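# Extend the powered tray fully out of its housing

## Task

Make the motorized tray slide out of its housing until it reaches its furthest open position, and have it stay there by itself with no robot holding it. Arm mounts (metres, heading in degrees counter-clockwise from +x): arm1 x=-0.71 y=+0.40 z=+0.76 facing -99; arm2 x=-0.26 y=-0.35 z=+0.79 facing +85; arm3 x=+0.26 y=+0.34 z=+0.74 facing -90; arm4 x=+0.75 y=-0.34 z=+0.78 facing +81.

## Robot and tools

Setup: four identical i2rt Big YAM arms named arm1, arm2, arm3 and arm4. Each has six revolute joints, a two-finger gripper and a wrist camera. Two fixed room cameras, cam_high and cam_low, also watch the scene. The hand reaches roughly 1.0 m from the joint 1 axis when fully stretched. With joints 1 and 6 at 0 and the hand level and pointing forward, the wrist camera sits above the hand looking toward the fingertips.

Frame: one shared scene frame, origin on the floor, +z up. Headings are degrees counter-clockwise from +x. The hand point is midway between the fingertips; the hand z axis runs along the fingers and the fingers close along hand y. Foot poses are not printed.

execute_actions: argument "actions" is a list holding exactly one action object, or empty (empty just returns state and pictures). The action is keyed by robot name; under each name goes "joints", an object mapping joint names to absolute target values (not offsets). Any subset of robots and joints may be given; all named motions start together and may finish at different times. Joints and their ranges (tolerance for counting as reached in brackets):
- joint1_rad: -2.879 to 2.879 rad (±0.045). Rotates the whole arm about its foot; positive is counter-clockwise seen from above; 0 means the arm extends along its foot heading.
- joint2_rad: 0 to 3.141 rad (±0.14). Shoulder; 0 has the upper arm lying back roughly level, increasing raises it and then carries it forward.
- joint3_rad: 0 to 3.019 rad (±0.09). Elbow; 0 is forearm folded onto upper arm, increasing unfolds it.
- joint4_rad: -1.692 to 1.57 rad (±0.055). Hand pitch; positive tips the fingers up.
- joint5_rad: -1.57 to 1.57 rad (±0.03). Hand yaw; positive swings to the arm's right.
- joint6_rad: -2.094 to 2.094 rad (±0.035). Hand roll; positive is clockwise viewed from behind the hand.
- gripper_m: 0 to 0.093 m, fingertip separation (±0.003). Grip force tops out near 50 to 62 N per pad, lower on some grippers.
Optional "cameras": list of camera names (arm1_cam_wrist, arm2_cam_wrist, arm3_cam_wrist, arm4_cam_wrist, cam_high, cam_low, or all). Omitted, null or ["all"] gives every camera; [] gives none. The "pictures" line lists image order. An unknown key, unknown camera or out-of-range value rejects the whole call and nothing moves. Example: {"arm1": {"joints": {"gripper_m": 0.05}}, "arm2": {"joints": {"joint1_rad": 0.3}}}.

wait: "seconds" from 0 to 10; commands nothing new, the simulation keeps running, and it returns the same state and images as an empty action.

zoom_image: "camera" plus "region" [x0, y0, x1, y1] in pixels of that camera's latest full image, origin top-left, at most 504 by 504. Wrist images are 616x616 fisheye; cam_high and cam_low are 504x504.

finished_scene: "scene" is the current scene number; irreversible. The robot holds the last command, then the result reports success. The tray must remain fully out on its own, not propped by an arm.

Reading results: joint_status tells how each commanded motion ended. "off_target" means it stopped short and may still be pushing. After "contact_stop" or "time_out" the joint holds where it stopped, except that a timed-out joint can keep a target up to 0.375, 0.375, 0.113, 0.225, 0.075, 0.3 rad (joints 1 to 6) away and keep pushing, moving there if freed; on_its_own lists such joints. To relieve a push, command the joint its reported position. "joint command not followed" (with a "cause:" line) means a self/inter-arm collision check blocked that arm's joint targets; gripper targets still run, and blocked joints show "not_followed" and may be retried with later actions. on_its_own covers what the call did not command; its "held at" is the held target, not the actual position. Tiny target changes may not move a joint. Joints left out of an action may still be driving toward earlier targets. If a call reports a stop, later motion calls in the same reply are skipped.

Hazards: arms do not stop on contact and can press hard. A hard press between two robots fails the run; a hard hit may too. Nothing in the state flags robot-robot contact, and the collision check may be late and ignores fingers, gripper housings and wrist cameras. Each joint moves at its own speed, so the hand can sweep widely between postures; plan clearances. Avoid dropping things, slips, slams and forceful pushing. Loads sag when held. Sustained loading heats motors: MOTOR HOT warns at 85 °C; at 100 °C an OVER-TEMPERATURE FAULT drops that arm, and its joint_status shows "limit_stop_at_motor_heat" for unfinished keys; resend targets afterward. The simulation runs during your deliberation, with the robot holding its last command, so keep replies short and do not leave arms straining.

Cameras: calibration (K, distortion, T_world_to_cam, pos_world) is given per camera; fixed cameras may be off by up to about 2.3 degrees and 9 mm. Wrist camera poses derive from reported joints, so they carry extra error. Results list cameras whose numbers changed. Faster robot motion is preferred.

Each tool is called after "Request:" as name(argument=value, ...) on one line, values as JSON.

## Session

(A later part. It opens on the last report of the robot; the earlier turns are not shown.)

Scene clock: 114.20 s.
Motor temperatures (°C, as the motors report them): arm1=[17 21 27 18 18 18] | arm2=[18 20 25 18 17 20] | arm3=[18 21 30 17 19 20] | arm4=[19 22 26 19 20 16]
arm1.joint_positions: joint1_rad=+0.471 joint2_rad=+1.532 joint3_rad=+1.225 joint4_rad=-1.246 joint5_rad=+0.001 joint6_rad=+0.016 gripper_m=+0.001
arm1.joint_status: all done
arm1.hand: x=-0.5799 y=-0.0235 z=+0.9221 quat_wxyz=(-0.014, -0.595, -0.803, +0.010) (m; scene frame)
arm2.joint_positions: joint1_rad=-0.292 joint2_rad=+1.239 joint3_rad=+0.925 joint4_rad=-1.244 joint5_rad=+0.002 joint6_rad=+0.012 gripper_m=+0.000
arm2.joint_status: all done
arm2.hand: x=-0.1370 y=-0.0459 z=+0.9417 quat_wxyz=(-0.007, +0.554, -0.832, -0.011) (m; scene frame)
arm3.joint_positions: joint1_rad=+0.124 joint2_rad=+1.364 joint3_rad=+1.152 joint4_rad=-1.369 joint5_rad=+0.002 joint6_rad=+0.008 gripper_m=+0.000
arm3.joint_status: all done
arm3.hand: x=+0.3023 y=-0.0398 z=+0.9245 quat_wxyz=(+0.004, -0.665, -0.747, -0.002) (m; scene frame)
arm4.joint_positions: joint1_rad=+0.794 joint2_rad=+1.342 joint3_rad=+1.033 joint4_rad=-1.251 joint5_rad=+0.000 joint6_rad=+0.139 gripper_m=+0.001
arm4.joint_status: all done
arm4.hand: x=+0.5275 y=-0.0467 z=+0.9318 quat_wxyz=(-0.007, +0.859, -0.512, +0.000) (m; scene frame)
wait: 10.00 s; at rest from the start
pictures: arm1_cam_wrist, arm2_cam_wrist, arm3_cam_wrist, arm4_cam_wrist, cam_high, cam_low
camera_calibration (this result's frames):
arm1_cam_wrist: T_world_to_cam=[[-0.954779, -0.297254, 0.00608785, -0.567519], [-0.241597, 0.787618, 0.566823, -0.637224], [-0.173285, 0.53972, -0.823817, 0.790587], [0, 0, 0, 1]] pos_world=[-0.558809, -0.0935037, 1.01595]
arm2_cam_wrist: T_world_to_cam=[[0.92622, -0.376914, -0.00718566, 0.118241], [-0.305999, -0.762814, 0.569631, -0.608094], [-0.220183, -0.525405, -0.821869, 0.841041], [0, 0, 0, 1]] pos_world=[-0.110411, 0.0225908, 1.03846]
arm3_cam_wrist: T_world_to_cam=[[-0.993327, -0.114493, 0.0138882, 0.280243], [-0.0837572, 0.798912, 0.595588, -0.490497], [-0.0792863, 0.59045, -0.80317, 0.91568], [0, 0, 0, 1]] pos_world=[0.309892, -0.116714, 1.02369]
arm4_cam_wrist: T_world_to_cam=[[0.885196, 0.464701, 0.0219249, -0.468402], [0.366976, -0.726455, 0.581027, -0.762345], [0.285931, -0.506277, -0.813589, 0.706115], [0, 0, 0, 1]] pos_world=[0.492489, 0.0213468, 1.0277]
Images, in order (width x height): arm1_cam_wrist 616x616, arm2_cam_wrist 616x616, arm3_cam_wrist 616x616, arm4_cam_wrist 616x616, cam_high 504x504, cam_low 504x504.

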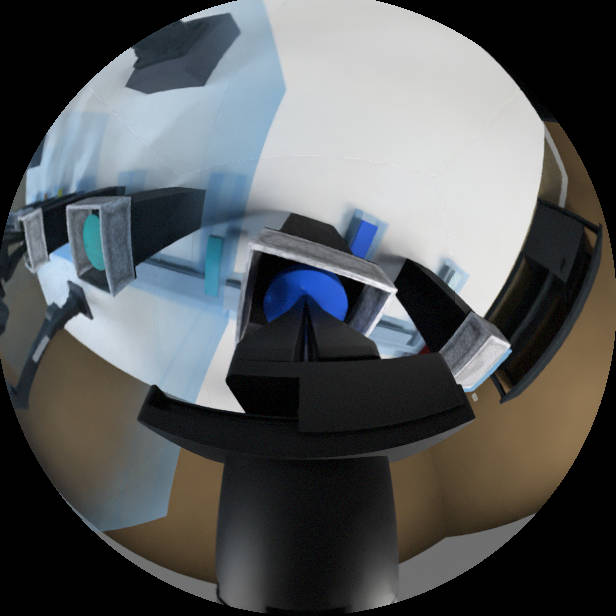

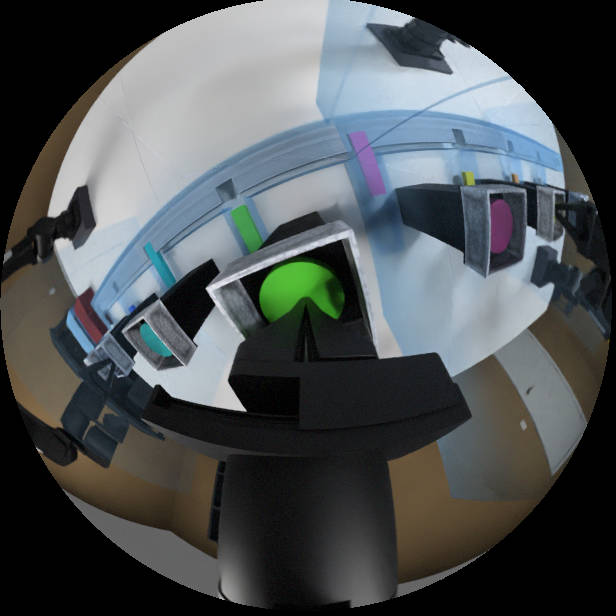

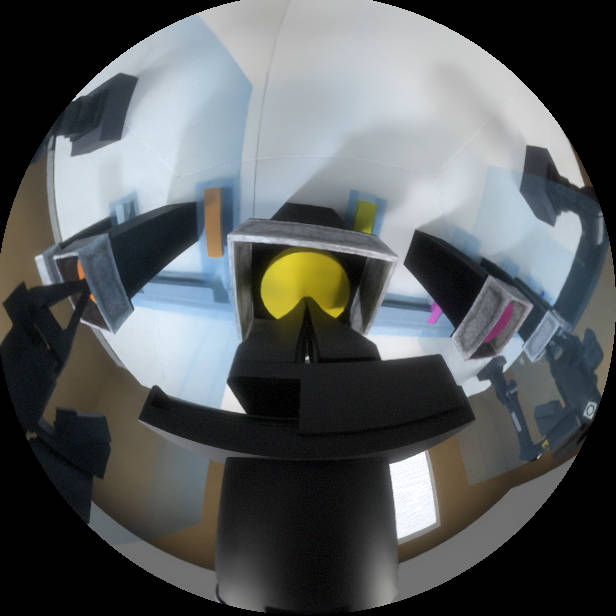

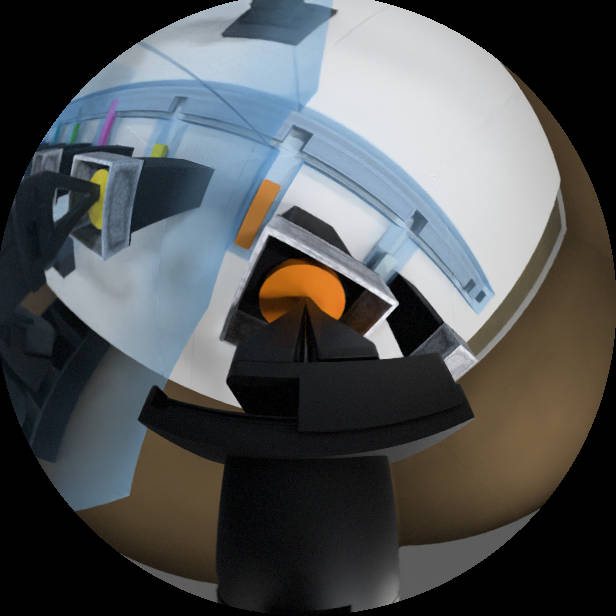

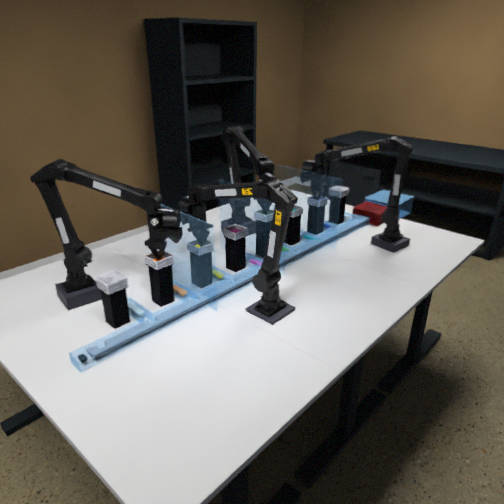

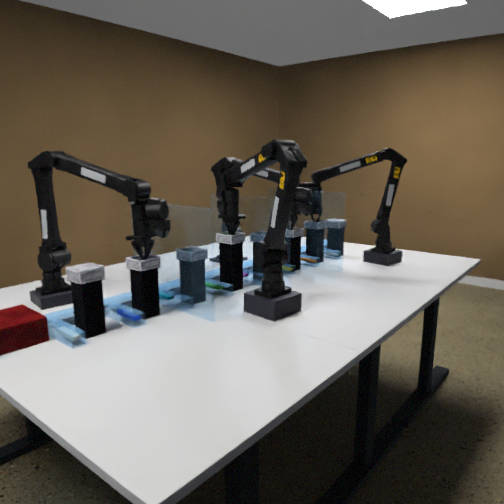

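Request:
wait(seconds=10)

Scene clock: 127.47 s.
Motor temperatures (°C, as the motors report them): arm1=[17 21 27 18 18 18] | arm2=[18 20 25 18 17 20] | arm3=[18 22 30 17 19 20] | arm4=[19 22 26 19 20 16]
arm1.joint_positions: joint1_rad=+0.471 joint2_rad=+1.532 joint3_rad=+1.225 joint4_rad=-1.246 joint5_rad=+0.001 joint6_rad=+0.016 gripper_m=+0.001
arm1.joint_status: all done
arm1.hand: x=-0.5799 y=-0.0235 z=+0.9221 quat_wxyz=(-0.014, -0.595, -0.803, +0.010) (m; scene frame)
arm2.joint_positions: joint1_rad=-0.292 joint2_rad=+1.239 joint3_rad=+0.925 joint4_rad=-1.244 joint5_rad=+0.002 joint6_rad=+0.012 gripper_m=+0.000
arm2.joint_status: all done
arm2.hand: x=-0.1370 y=-0.0459 z=+0.9417 quat_wxyz=(-0.007, +0.554, -0.832, -0.011) (m; scene frame)
arm3.joint_positions: joint1_rad=+0.124 joint2_rad=+1.364 joint3_rad=+1.152 joint4_rad=-1.369 joint5_rad=+0.002 joint6_rad=+0.008 gripper_m=+0.000
arm3.joint_status: all done
arm3.hand: x=+0.3023 y=-0.0398 z=+0.9245 quat_wxyz=(+0.004, -0.665, -0.747, -0.002) (m; scene frame)
arm4.joint_positions: joint1_rad=+0.794 joint2_rad=+1.342 joint3_rad=+1.033 joint4_rad=-1.251 joint5_rad=+0.000 joint6_rad=+0.139 gripper_m=+0.001
arm4.joint_status: all done
arm4.hand: x=+0.5275 y=-0.0467 z=+0.9318 quat_wxyz=(-0.007, +0.859, -0.512, +0.000) (m; scene frame)
wait: 10.00 s; at rest from the start
pictures: arm1_cam_wrist, arm2_cam_wrist, arm3_cam_wrist, arm4_cam_wrist, cam_high, cam_low
camera_calibration (this result's frames):
arm1_cam_wrist: T_world_to_cam=[[-0.954779, -0.297254, 0.00608785, -0.567519], [-0.241597, 0.787618, 0.566823, -0.637224], [-0.173285, 0.53972, -0.823817, 0.790587], [0, 0, 0, 1]] pos_world=[-0.558809, -0.0935037, 1.01595]
arm2_cam_wrist: T_world_to_cam=[[0.92622, -0.376914, -0.00718566, 0.118241], [-0.305999, -0.762814, 0.569631, -0.608094], [-0.220183, -0.525405, -0.821869, 0.841041], [0, 0, 0, 1]] pos_world=[-0.110411, 0.0225908, 1.03846]
arm3_cam_wrist: T_world_to_cam=[[-0.993327, -0.114493, 0.0138882, 0.280243], [-0.0837572, 0.798912, 0.595588, -0.490497], [-0.0792863, 0.59045, -0.80317, 0.91568], [0, 0, 0, 1]] pos_world=[0.309892, -0.116714, 1.02369]
arm4_cam_wrist: T_world_to_cam=[[0.885196, 0.464701, 0.0219249, -0.468402], [0.366976, -0.726455, 0.581027, -0.762345], [0.285931, -0.506277, -0.813589, 0.706115], [0, 0, 0, 1]] pos_world=[0.492489, 0.0213468, 1.0277]
Images, in order (width x height): arm1_cam_wrist 616x616, arm2_cam_wrist 616x616, arm3_cam_wrist 616x616, arm4_cam_wrist 616x616, cam_high 504x504, cam_low 504x504.

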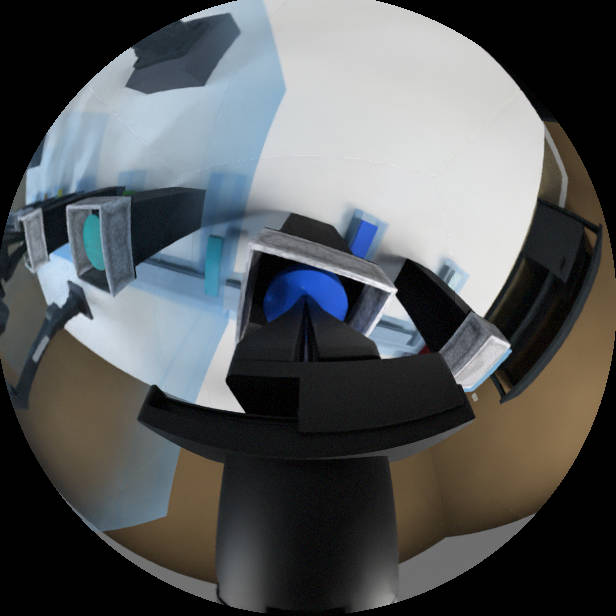

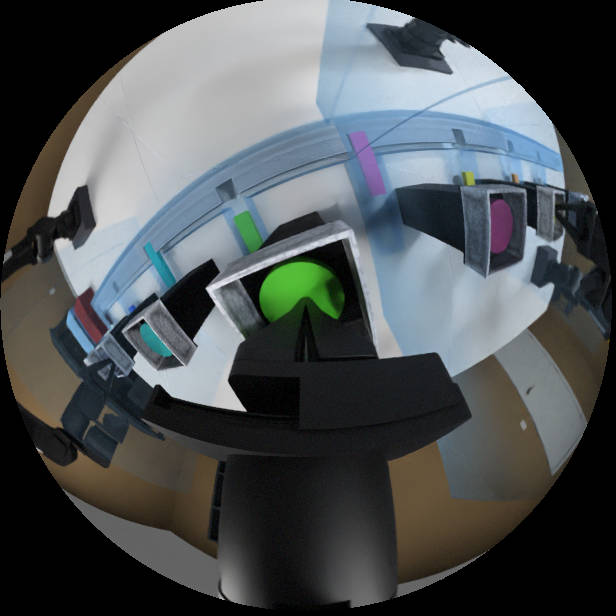

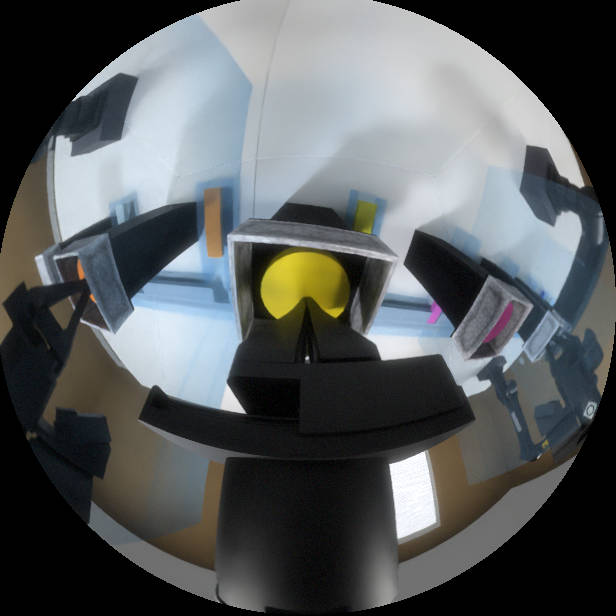

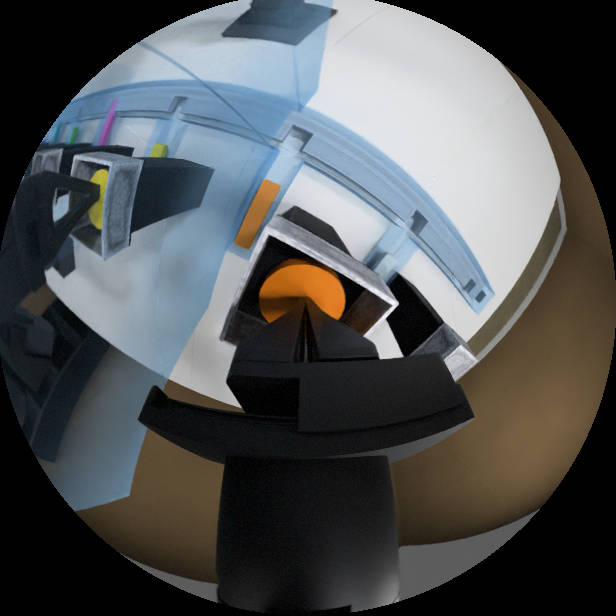

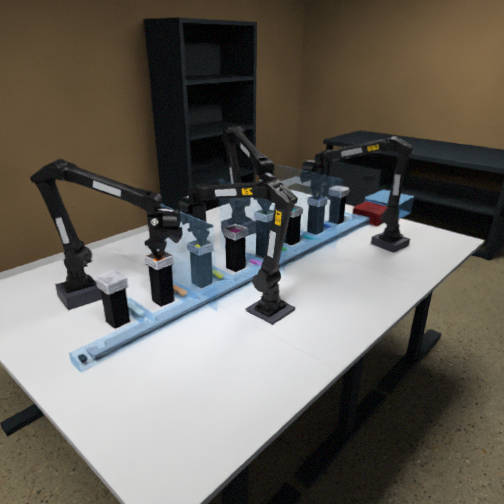

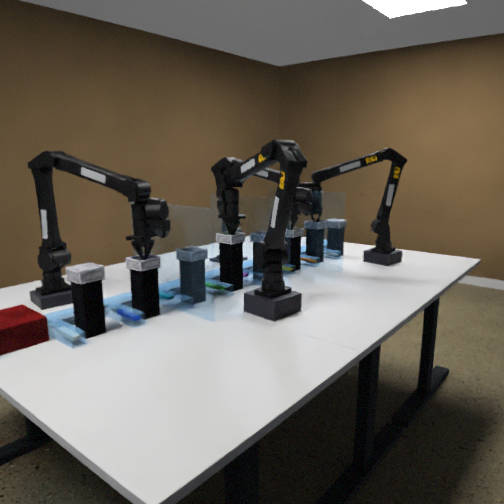

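Plan for switch (recorded): arm2 lift 1.20/1.075/-1.42, j1 0.385, press 1.307/0.84/-1.10; arm3 lift 1.33/1.32/-1.53, j1 -0.43 with 1.435/1.42/-1.51, press 1.466/1.23/-1.33.

Request:
wait(seconds=10)

Scene clock: 140.40 s.
Motor temperatures (°C, as the motors report them): arm1=[17 21 27 18 18 18] | arm2=[18 20 25 18 17 20] | arm3=[18 22 30 17 19 20] | arm4=[19 22 26 19 20 16]
arm1.joint_positions: joint1_rad=+0.471 joint2_rad=+1.532 joint3_rad=+1.225 joint4_rad=-1.246 joint5_rad=+0.001 joint6_rad=+0.016 gripper_m=+0.001
arm1.joint_status: all done
arm1.hand: x=-0.5799 y=-0.0235 z=+0.9221 quat_wxyz=(-0.014, -0.595, -0.803, +0.010) (m; scene frame)
arm2.joint_positions: joint1_rad=-0.292 joint2_rad=+1.239 joint3_rad=+0.925 joint4_rad=-1.244 joint5_rad=+0.002 joint6_rad=+0.012 gripper_m=+0.000
arm2.joint_status: all done
arm2.hand: x=-0.1370 y=-0.0459 z=+0.9417 quat_wxyz=(-0.007, +0.554, -0.832, -0.011) (m; scene frame)
arm3.joint_positions: joint1_rad=+0.124 joint2_rad=+1.364 joint3_rad=+1.152 joint4_rad=-1.369 joint5_rad=+0.002 joint6_rad=+0.008 gripper_m=+0.000
arm3.joint_status: all done
arm3.hand: x=+0.3023 y=-0.0398 z=+0.9245 quat_wxyz=(+0.004, -0.665, -0.747, -0.002) (m; scene frame)
arm4.joint_positions: joint1_rad=+0.794 joint2_rad=+1.342 joint3_rad=+1.033 joint4_rad=-1.251 joint5_rad=+0.000 joint6_rad=+0.139 gripper_m=+0.001
arm4.joint_status: all done
arm4.hand: x=+0.5275 y=-0.0467 z=+0.9318 quat_wxyz=(-0.007, +0.859, -0.512, +0.000) (m; scene frame)
wait: 10.00 s; at rest from the start
pictures: arm1_cam_wrist, arm2_cam_wrist, arm3_cam_wrist, arm4_cam_wrist, cam_high, cam_low
camera_calibration (this result's frames):
arm1_cam_wrist: T_world_to_cam=[[-0.954779, -0.297254, 0.00608785, -0.567519], [-0.241597, 0.787618, 0.566823, -0.637224], [-0.173285, 0.53972, -0.823817, 0.790587], [0, 0, 0, 1]] pos_world=[-0.558809, -0.0935037, 1.01595]
arm2_cam_wrist: T_world_to_cam=[[0.92622, -0.376914, -0.00718566, 0.118241], [-0.305999, -0.762814, 0.569631, -0.608094], [-0.220183, -0.525405, -0.821869, 0.841041], [0, 0, 0, 1]] pos_world=[-0.110411, 0.0225908, 1.03846]
arm3_cam_wrist: T_world_to_cam=[[-0.993327, -0.114493, 0.0138882, 0.280243], [-0.0837572, 0.798912, 0.595588, -0.490497], [-0.0792863, 0.59045, -0.80317, 0.91568], [0, 0, 0, 1]] pos_world=[0.309892, -0.116714, 1.02369]
arm4_cam_wrist: T_world_to_cam=[[0.885196, 0.464701, 0.0219249, -0.468402], [0.366976, -0.726455, 0.581027, -0.762345], [0.285931, -0.506277, -0.813589, 0.706115], [0, 0, 0, 1]] pos_world=[0.492489, 0.0213468, 1.0277]
Images, in order (width x height): arm1_cam_wrist 616x616, arm2_cam_wrist 616x616, arm3_cam_wrist 616x616, arm4_cam_wrist 616x616, cam_high 504x504, cam_low 504x504.

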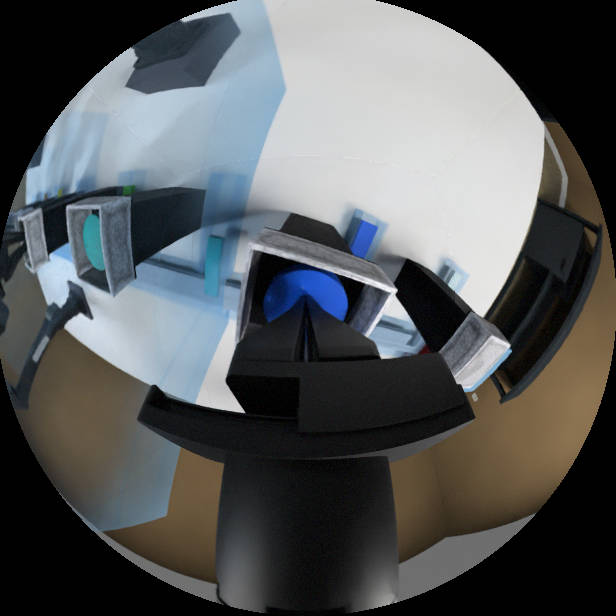

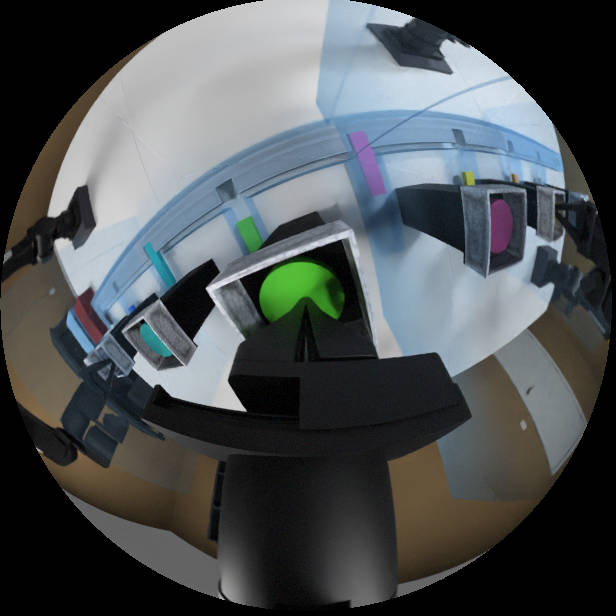

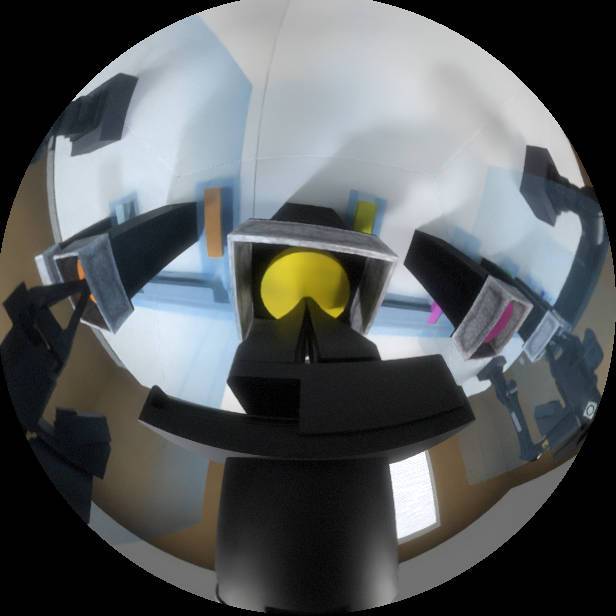

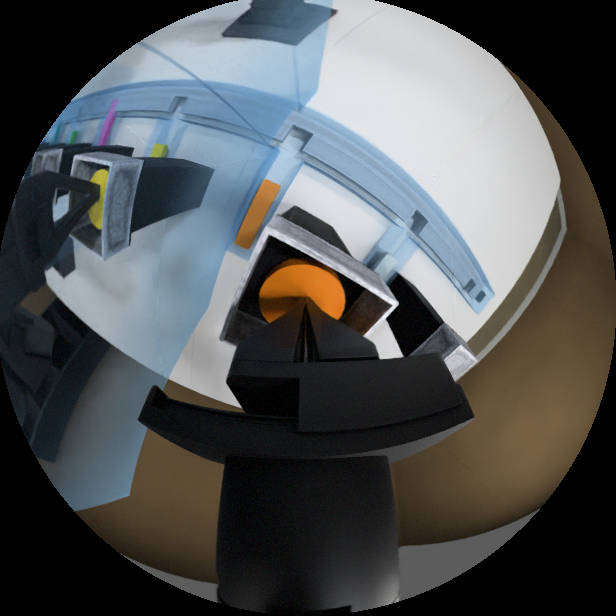

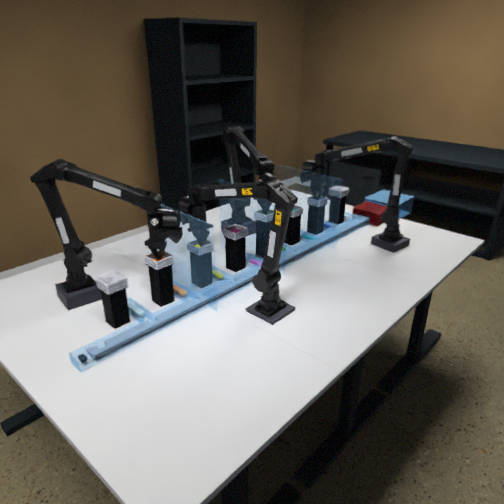

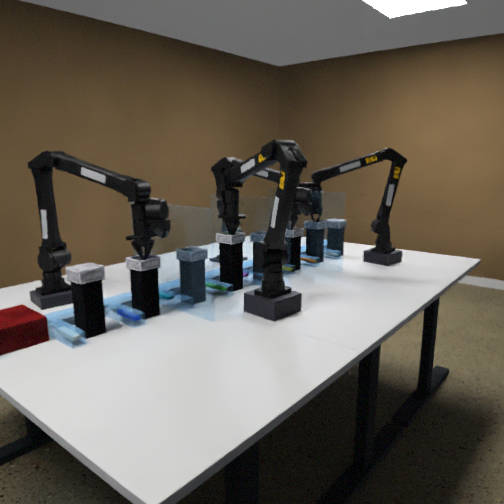

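Request:
wait(seconds=10)

Scene clock: 151.50 s.
Motor temperatures (°C, as the motors report them): arm1=[17 21 27 18 18 18] | arm2=[18 20 25 18 17 20] | arm3=[18 22 30 17 19 20] | arm4=[19 22 26 19 20 16]
arm1.joint_positions: joint1_rad=+0.471 joint2_rad=+1.532 joint3_rad=+1.225 joint4_rad=-1.246 joint5_rad=+0.001 joint6_rad=+0.016 gripper_m=+0.001
arm1.joint_status: all done
arm1.hand: x=-0.5799 y=-0.0235 z=+0.9221 quat_wxyz=(-0.014, -0.595, -0.803, +0.010) (m; scene frame)
arm2.joint_positions: joint1_rad=-0.292 joint2_rad=+1.239 joint3_rad=+0.925 joint4_rad=-1.244 joint5_rad=+0.002 joint6_rad=+0.012 gripper_m=+0.000
arm2.joint_status: all done
arm2.hand: x=-0.1370 y=-0.0459 z=+0.9417 quat_wxyz=(-0.007, +0.554, -0.832, -0.011) (m; scene frame)
arm3.joint_positions: joint1_rad=+0.124 joint2_rad=+1.364 joint3_rad=+1.152 joint4_rad=-1.369 joint5_rad=+0.002 joint6_rad=+0.008 gripper_m=+0.000
arm3.joint_status: all done
arm3.hand: x=+0.3023 y=-0.0398 z=+0.9245 quat_wxyz=(+0.004, -0.665, -0.747, -0.002) (m; scene frame)
arm4.joint_positions: joint1_rad=+0.794 joint2_rad=+1.342 joint3_rad=+1.033 joint4_rad=-1.251 joint5_rad=+0.000 joint6_rad=+0.139 gripper_m=+0.001
arm4.joint_status: all done
arm4.hand: x=+0.5275 y=-0.0467 z=+0.9318 quat_wxyz=(-0.007, +0.859, -0.512, +0.000) (m; scene frame)
wait: 10.00 s; at rest from the start
pictures: arm1_cam_wrist, arm2_cam_wrist, arm3_cam_wrist, arm4_cam_wrist, cam_high, cam_low
camera_calibration (this result's frames):
arm1_cam_wrist: T_world_to_cam=[[-0.954779, -0.297254, 0.00608785, -0.567519], [-0.241597, 0.787618, 0.566823, -0.637224], [-0.173285, 0.53972, -0.823817, 0.790587], [0, 0, 0, 1]] pos_world=[-0.558809, -0.0935037, 1.01595]
arm2_cam_wrist: T_world_to_cam=[[0.92622, -0.376914, -0.00718566, 0.118241], [-0.305999, -0.762814, 0.569631, -0.608094], [-0.220183, -0.525405, -0.821869, 0.841041], [0, 0, 0, 1]] pos_world=[-0.110411, 0.0225908, 1.03846]
arm3_cam_wrist: T_world_to_cam=[[-0.993327, -0.114493, 0.0138882, 0.280243], [-0.0837572, 0.798912, 0.595588, -0.490497], [-0.0792863, 0.59045, -0.80317, 0.91568], [0, 0, 0, 1]] pos_world=[0.309892, -0.116714, 1.02369]
arm4_cam_wrist: T_world_to_cam=[[0.885196, 0.464701, 0.0219249, -0.468402], [0.366976, -0.726455, 0.581027, -0.762345], [0.285931, -0.506277, -0.813589, 0.706115], [0, 0, 0, 1]] pos_world=[0.492489, 0.0213468, 1.0277]
Images, in order (width x height): arm1_cam_wrist 616x616, arm2_cam_wrist 616x616, arm3_cam_wrist 616x616, arm4_cam_wrist 616x616, cam_high 504x504, cam_low 504x504.

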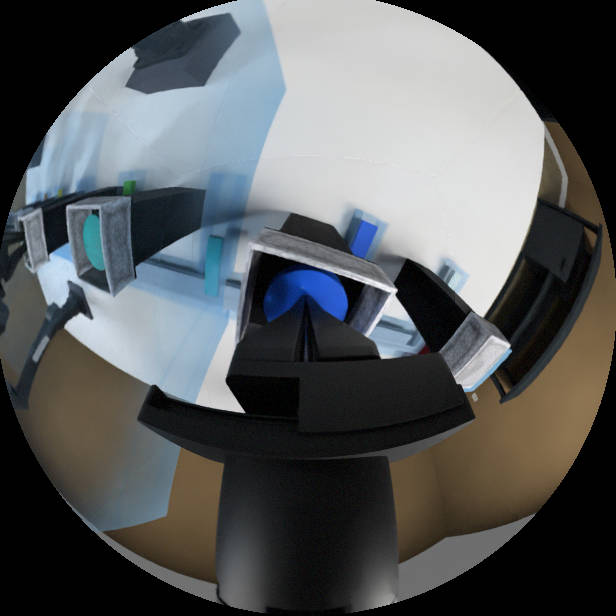

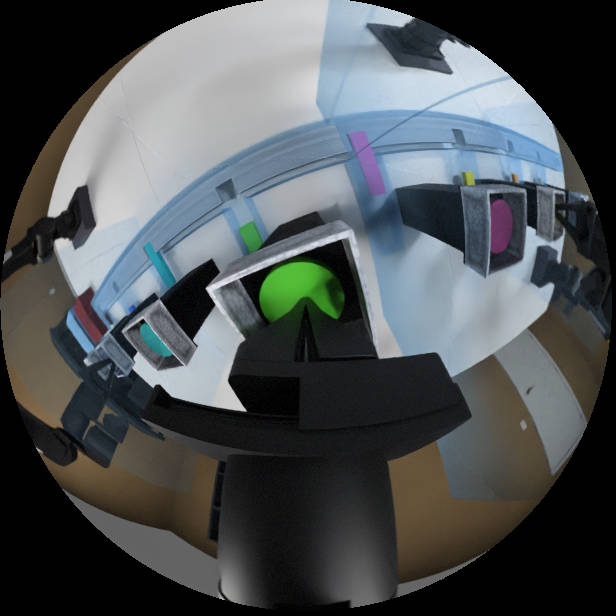

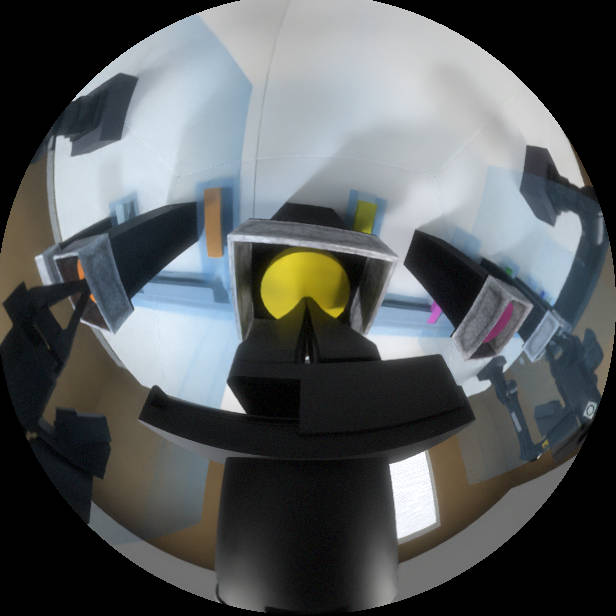

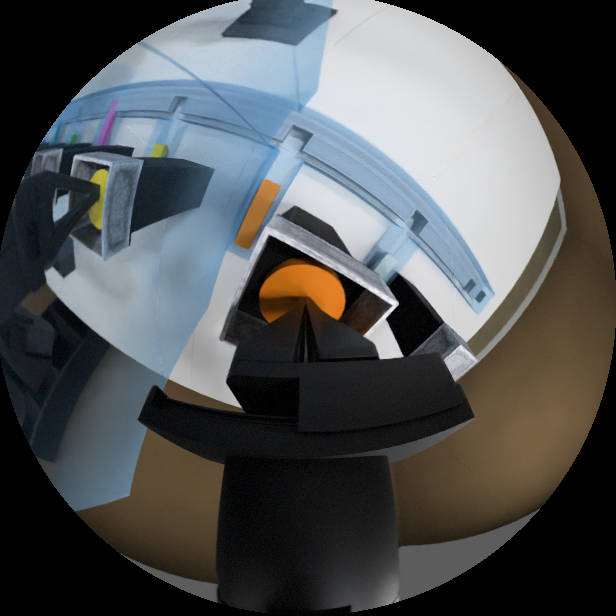

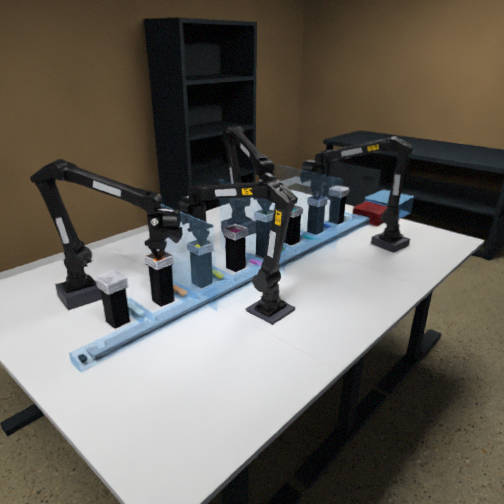

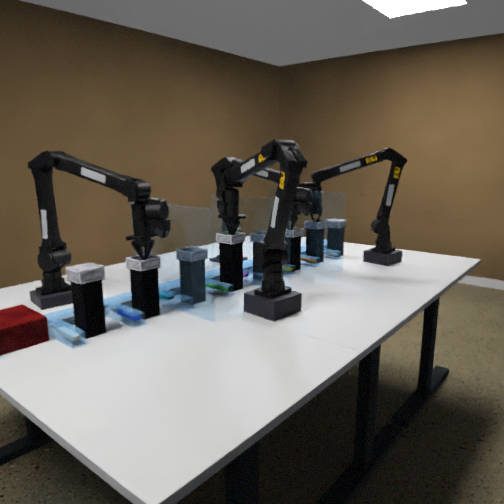

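About 15 s remain; reply time plus one more wait covers it.

Request:
wait(seconds=10)

Request:
execute_actions(actions=[{"arm2":{"joints":{"joint2_rad":1.20,"joint3_rad":1.075,"joint4_rad":-1.42}},"arm3":{"joints":{"joint2_rad":1.33,"joint3_rad":1.32,"joint4_rad":-1.53}}}], cameras=[])

Request:
execute_actions(actions=[{"arm2":{"joints":{"joint1_rad":0.382}},"arm3":{"joints":{"joint1_rad":-0.428,"joint2_rad":1.432,"joint3_rad":1.42,"joint4_rad":-1.51}}}], cameras=[])

Request:
execute_actions(actions=[{"arm2":{"joints":{"joint2_rad":1.307,"joint3_rad":0.84,"joint4_rad":-1.10}},"arm3":{"joints":{"joint2_rad":1.466,"joint3_rad":1.23,"joint4_rad":-1.33}}}], cameras=["arm2_cam_wrist","arm3_cam_wrist"])

Scene clock: 170.03 s.
Motor temperatures (°C, as the motors report them): arm1=[17 21 27 18 18 18] | arm2=[18 20 25 18 17 20] | arm3=[18 22 30 17 19 20] | arm4=[19 22 26 19 20 16]
arm1.joint_positions: joint1_rad=+0.471 joint2_rad=+1.532 joint3_rad=+1.225 joint4_rad=-1.246 joint5_rad=+0.001 joint6_rad=+0.016 gripper_m=+0.001
arm1.joint_status: all done
arm1.hand: x=-0.5799 y=-0.0235 z=+0.9221 quat_wxyz=(-0.014, -0.595, -0.803, +0.010) (m; scene frame)
arm2.joint_positions: joint1_rad=-0.292 joint2_rad=+1.239 joint3_rad=+0.925 joint4_rad=-1.244 joint5_rad=+0.002 joint6_rad=+0.012 gripper_m=+0.000
arm2.joint_status: all done
arm2.hand: x=-0.1370 y=-0.0459 z=+0.9417 quat_wxyz=(-0.007, +0.554, -0.832, -0.011) (m; scene frame)
arm3.joint_positions: joint1_rad=+0.124 joint2_rad=+1.364 joint3_rad=+1.152 joint4_rad=-1.369 joint5_rad=+0.002 joint6_rad=+0.008 gripper_m=+0.000
arm3.joint_status: all done
arm3.hand: x=+0.3023 y=-0.0398 z=+0.9245 quat_wxyz=(+0.004, -0.665, -0.747, -0.002) (m; scene frame)
arm4.joint_positions: joint1_rad=+0.794 joint2_rad=+1.342 joint3_rad=+1.033 joint4_rad=-1.251 joint5_rad=+0.000 joint6_rad=+0.139 gripper_m=+0.001
arm4.joint_status: all done
arm4.hand: x=+0.5275 y=-0.0467 z=+0.9318 quat_wxyz=(-0.007, +0.859, -0.512, +0.000) (m; scene frame)
wait: 10.00 s; at rest from the start
pictures: arm1_cam_wrist, arm2_cam_wrist, arm3_cam_wrist, arm4_cam_wrist, cam_high, cam_low
camera_calibration (this result's frames):
arm1_cam_wrist: T_world_to_cam=[[-0.954779, -0.297254, 0.00608785, -0.567519], [-0.241597, 0.787618, 0.566823, -0.637224], [-0.173285, 0.53972, -0.823817, 0.790587], [0, 0, 0, 1]] pos_world=[-0.558809, -0.0935037, 1.01595]
arm2_cam_wrist: T_world_to_cam=[[0.92622, -0.376914, -0.00718566, 0.118241], [-0.305999, -0.762814, 0.569631, -0.608094], [-0.220183, -0.525405, -0.821869, 0.841041], [0, 0, 0, 1]] pos_world=[-0.110411, 0.0225908, 1.03846]
arm3_cam_wrist: T_world_to_cam=[[-0.993327, -0.114493, 0.0138882, 0.280243], [-0.0837572, 0.798912, 0.595588, -0.490497], [-0.0792863, 0.59045, -0.80317, 0.91568], [0, 0, 0, 1]] pos_world=[0.309892, -0.116714, 1.02369]
arm4_cam_wrist: T_world_to_cam=[[0.885196, 0.464701, 0.0219249, -0.468402], [0.366976, -0.726455, 0.581027, -0.762345], [0.285931, -0.506277, -0.813589, 0.706115], [0, 0, 0, 1]] pos_world=[0.492489, 0.0213468, 1.0277]
Images, in order (width x height): arm1_cam_wrist 616x616, arm2_cam_wrist 616x616, arm3_cam_wrist 616x616, arm4_cam_wrist 616x616, cam_high 504x504, cam_low 504x504.

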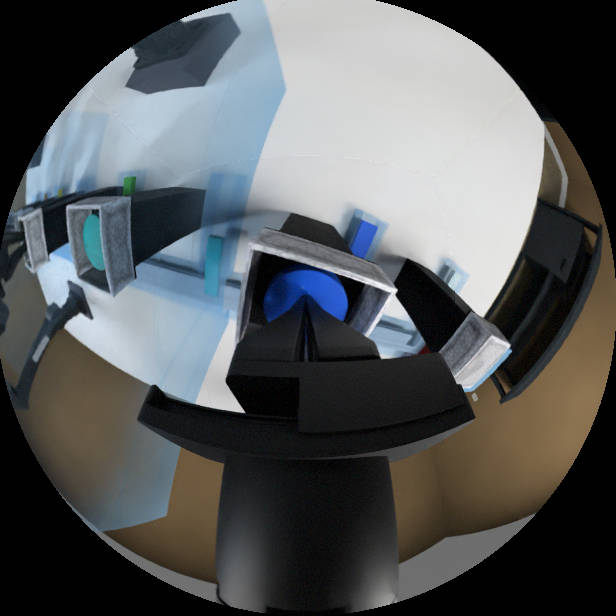

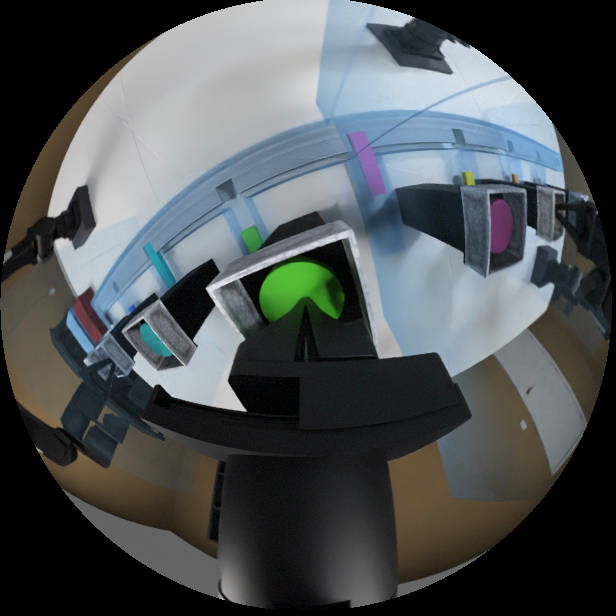

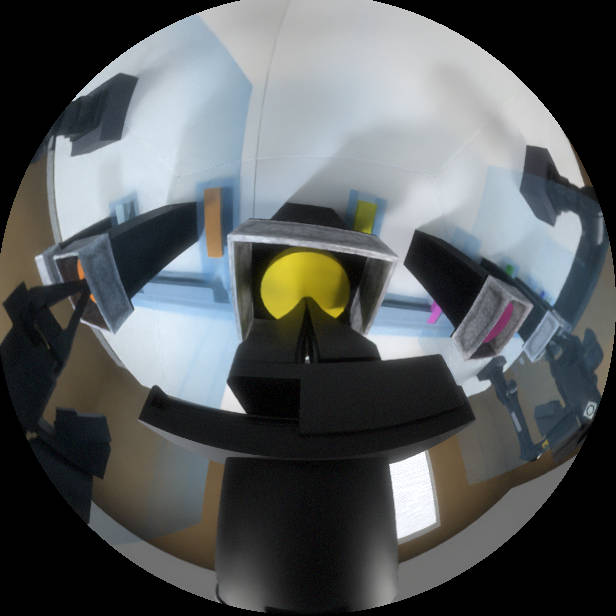

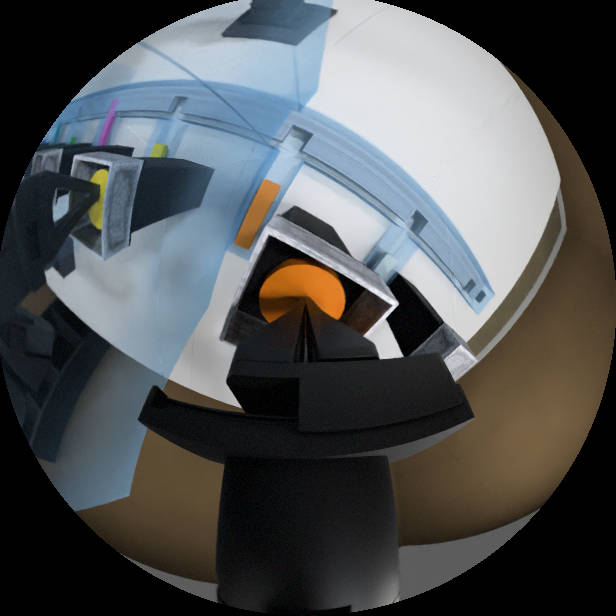

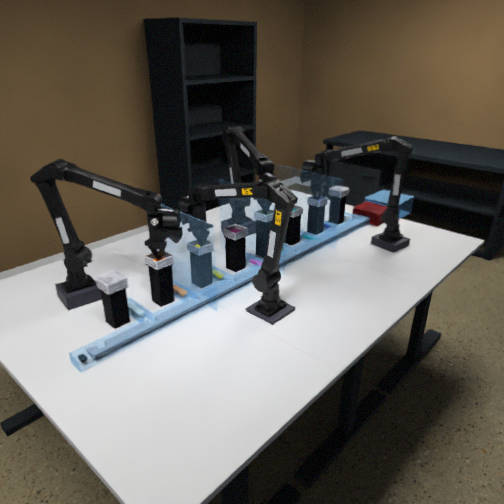

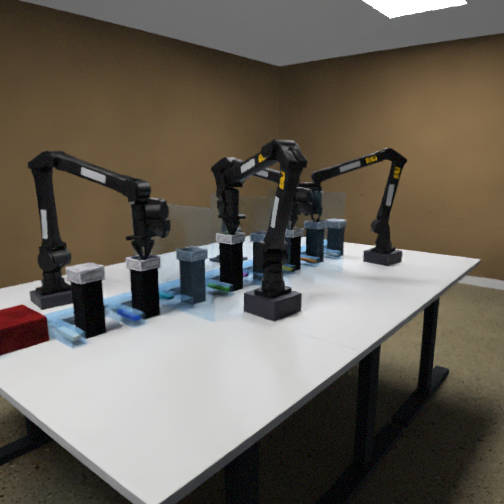

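Scene clock: 171.00 s.
Motor temperatures (°C, as the motors report them): arm1=[17 21 27 18 18 18] | arm2=[18 20 25 18 17 20] | arm3=[18 22 30 17 19 20] | arm4=[19 22 26 19 20 16]
arm1.joint_positions: joint1_rad=+0.471 joint2_rad=+1.532 joint3_rad=+1.225 joint4_rad=-1.246 joint5_rad=+0.001 joint6_rad=+0.016 gripper_m=+0.001
arm1.joint_status: not commanded
arm1.hand: x=-0.5799 y=-0.0235 z=+0.9221 quat_wxyz=(-0.014, -0.595, -0.803, +0.010) (m; scene frame)
arm2.joint_positions: joint1_rad=-0.292 joint2_rad=+1.197 joint3_rad=+1.041 joint4_rad=-1.406 joint5_rad=+0.002 joint6_rad=+0.012 gripper_m=+0.000
arm2.joint_status: all done
arm2.hand: x=-0.1377 y=-0.0493 z=+0.9980 quat_wxyz=(-0.005, +0.554, -0.832, -0.010) (m; scene frame)
arm3.joint_positions: joint1_rad=+0.124 joint2_rad=+1.337 joint3_rad=+1.282 joint4_rad=-1.519 joint5_rad=+0.002 joint6_rad=+0.008 gripper_m=+0.000
arm3.joint_status: all done
arm3.hand: x=+0.3023 y=-0.0391 z=+0.9836 quat_wxyz=(+0.002, -0.665, -0.747, +0.000) (m; scene frame)
arm4.joint_positions: joint1_rad=+0.794 joint2_rad=+1.342 joint3_rad=+1.033 joint4_rad=-1.251 joint5_rad=+0.000 joint6_rad=+0.139 gripper_m=+0.001
arm4.joint_status: not commanded
arm4.hand: x=+0.5275 y=-0.0467 z=+0.9318 quat_wxyz=(-0.007, +0.859, -0.512, +0.000) (m; scene frame)
pictures: none
No camera images: the call's "cameras" was empty. Leave "cameras" out to get every camera's image.

Scene clock: 172.33 s.
Motor temperatures (°C, as the motors report them): arm1=[17 21 27 18 18 18] | arm2=[18 20 26 18 17 20] | arm3=[18 22 31 17 19 20] | arm4=[19 22 26 19 20 16]
arm1.joint_positions: joint1_rad=+0.471 joint2_rad=+1.532 joint3_rad=+1.225 joint4_rad=-1.246 joint5_rad=+0.001 joint6_rad=+0.016 gripper_m=+0.001
arm1.joint_status: not commanded
arm1.hand: x=-0.5799 y=-0.0235 z=+0.9221 quat_wxyz=(-0.014, -0.595, -0.803, +0.010) (m; scene frame)
arm2.joint_positions: joint1_rad=+0.380 joint2_rad=+1.197 joint3_rad=+1.041 joint4_rad=-1.406 joint5_rad=+0.001 joint6_rad=+0.011 gripper_m=+0.000
arm2.joint_status: all done
arm2.hand: x=-0.3528 y=-0.0385 z=+0.9999 quat_wxyz=(-0.007, +0.798, -0.603, -0.011) (m; scene frame)
arm3.joint_positions: joint1_rad=-0.435 joint2_rad=+1.433 joint3_rad=+1.381 joint4_rad=-1.515 joint5_rad=+0.001 joint6_rad=+0.007 gripper_m=+0.000
arm3.joint_status: all done
arm3.hand: x=+0.0789 y=-0.0417 z=+0.9847 quat_wxyz=(-0.001, -0.844, -0.536, +0.002) (m; scene frame)
arm4.joint_positions: joint1_rad=+0.794 joint2_rad=+1.342 joint3_rad=+1.033 joint4_rad=-1.251 joint5_rad=+0.000 joint6_rad=+0.139 gripper_m=+0.001
arm4.joint_status: not commanded
arm4.hand: x=+0.5275 y=-0.0467 z=+0.9318 quat_wxyz=(-0.007, +0.859, -0.512, +0.000) (m; scene frame)
pictures: none
No camera images: the call's "cameras" was empty. Leave "cameras" out to get every camera's image.

Scene clock: 173.43 s.
Motor temperatures (°C, as the motors report them): arm1=[17 21 27 18 18 18] | arm2=[18 20 26 18 17 20] | arm3=[18 22 31 17 19 20] | arm4=[19 22 26 19 20 16]
arm1.joint_positions: joint1_rad=+0.471 joint2_rad=+1.532 joint3_rad=+1.225 joint4_rad=-1.246 joint5_rad=+0.001 joint6_rad=+0.016 gripper_m=+0.001
arm1.joint_status: not commanded
arm1.hand: x=-0.5799 y=-0.0235 z=+0.9221 quat_wxyz=(-0.014, -0.595, -0.803, +0.010) (m; scene frame)
arm2.joint_positions: joint1_rad=+0.380 joint2_rad=+1.280 joint3_rad=+0.859 joint4_rad=-1.139 joint5_rad=+0.001 joint6_rad=+0.011 gripper_m=+0.000
arm2.joint_status: all done
arm2.hand: x=-0.3545 y=-0.0338 z=+0.9080 quat_wxyz=(-0.008, +0.798, -0.603, -0.012) (m; scene frame)
arm3.joint_positions: joint1_rad=-0.435 joint2_rad=+1.446 joint3_rad=+1.245 joint4_rad=-1.353 joint5_rad=+0.001 joint6_rad=+0.007 gripper_m=+0.000
arm3.joint_status: all done
arm3.hand: x=+0.0785 y=-0.0427 z=+0.9284 quat_wxyz=(-0.004, -0.844, -0.536, +0.007) (m; scene frame)
arm4.joint_positions: joint1_rad=+0.794 joint2_rad=+1.342 joint3_rad=+1.033 joint4_rad=-1.251 joint5_rad=+0.000 joint6_rad=+0.139 gripper_m=+0.001
arm4.joint_status: not commanded
arm4.hand: x=+0.5275 y=-0.0467 z=+0.9318 quat_wxyz=(-0.007, +0.859, -0.512, +0.000) (m; scene frame)
pictures: arm2_cam_wrist, arm3_cam_wrist
camera_calibration (this result's frames):
arm2_cam_wrist: T_world_to_cam=[[0.959158, 0.282866, 0.00180159, 0.3498], [0.232264, -0.791178, 0.565766, -0.452763], [0.161461, -0.54224, -0.824564, 0.908985], [0, 0, 0, 1]] pos_world=[-0.377119, 0.0357261, 1.00504]
arm3_cam_wrist: T_world_to_cam=[[-0.903435, 0.428554, 0.0121121, 0.0752301], [0.357319, 0.737052, 0.573653, -0.526155], [0.236914, 0.522586, -0.819009, 0.889794], [0, 0, 0, 1]] pos_world=[0.0451663, -0.10943, 1.02967]
Images, in order (width x height): arm2_cam_wrist 616x616, arm3_cam_wrist 616x616.

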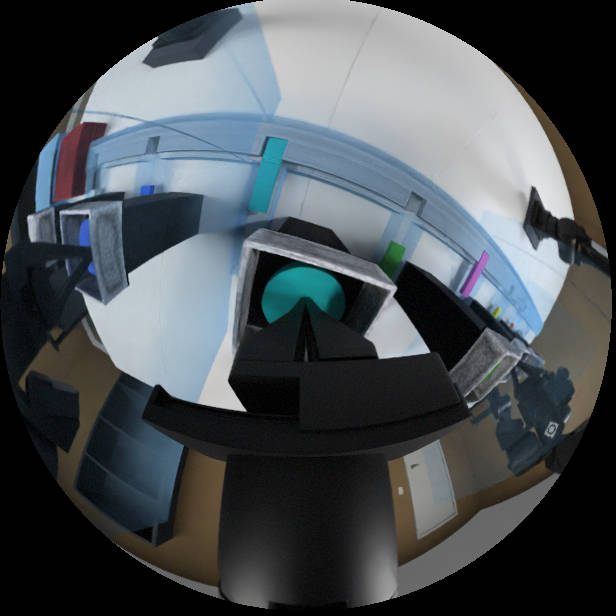

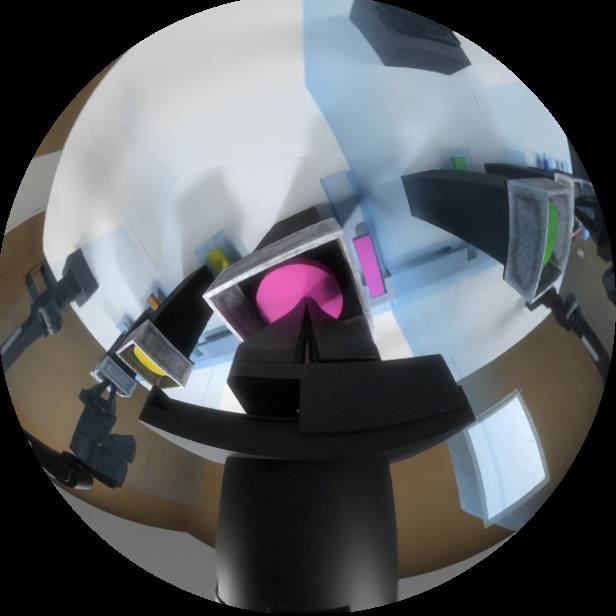

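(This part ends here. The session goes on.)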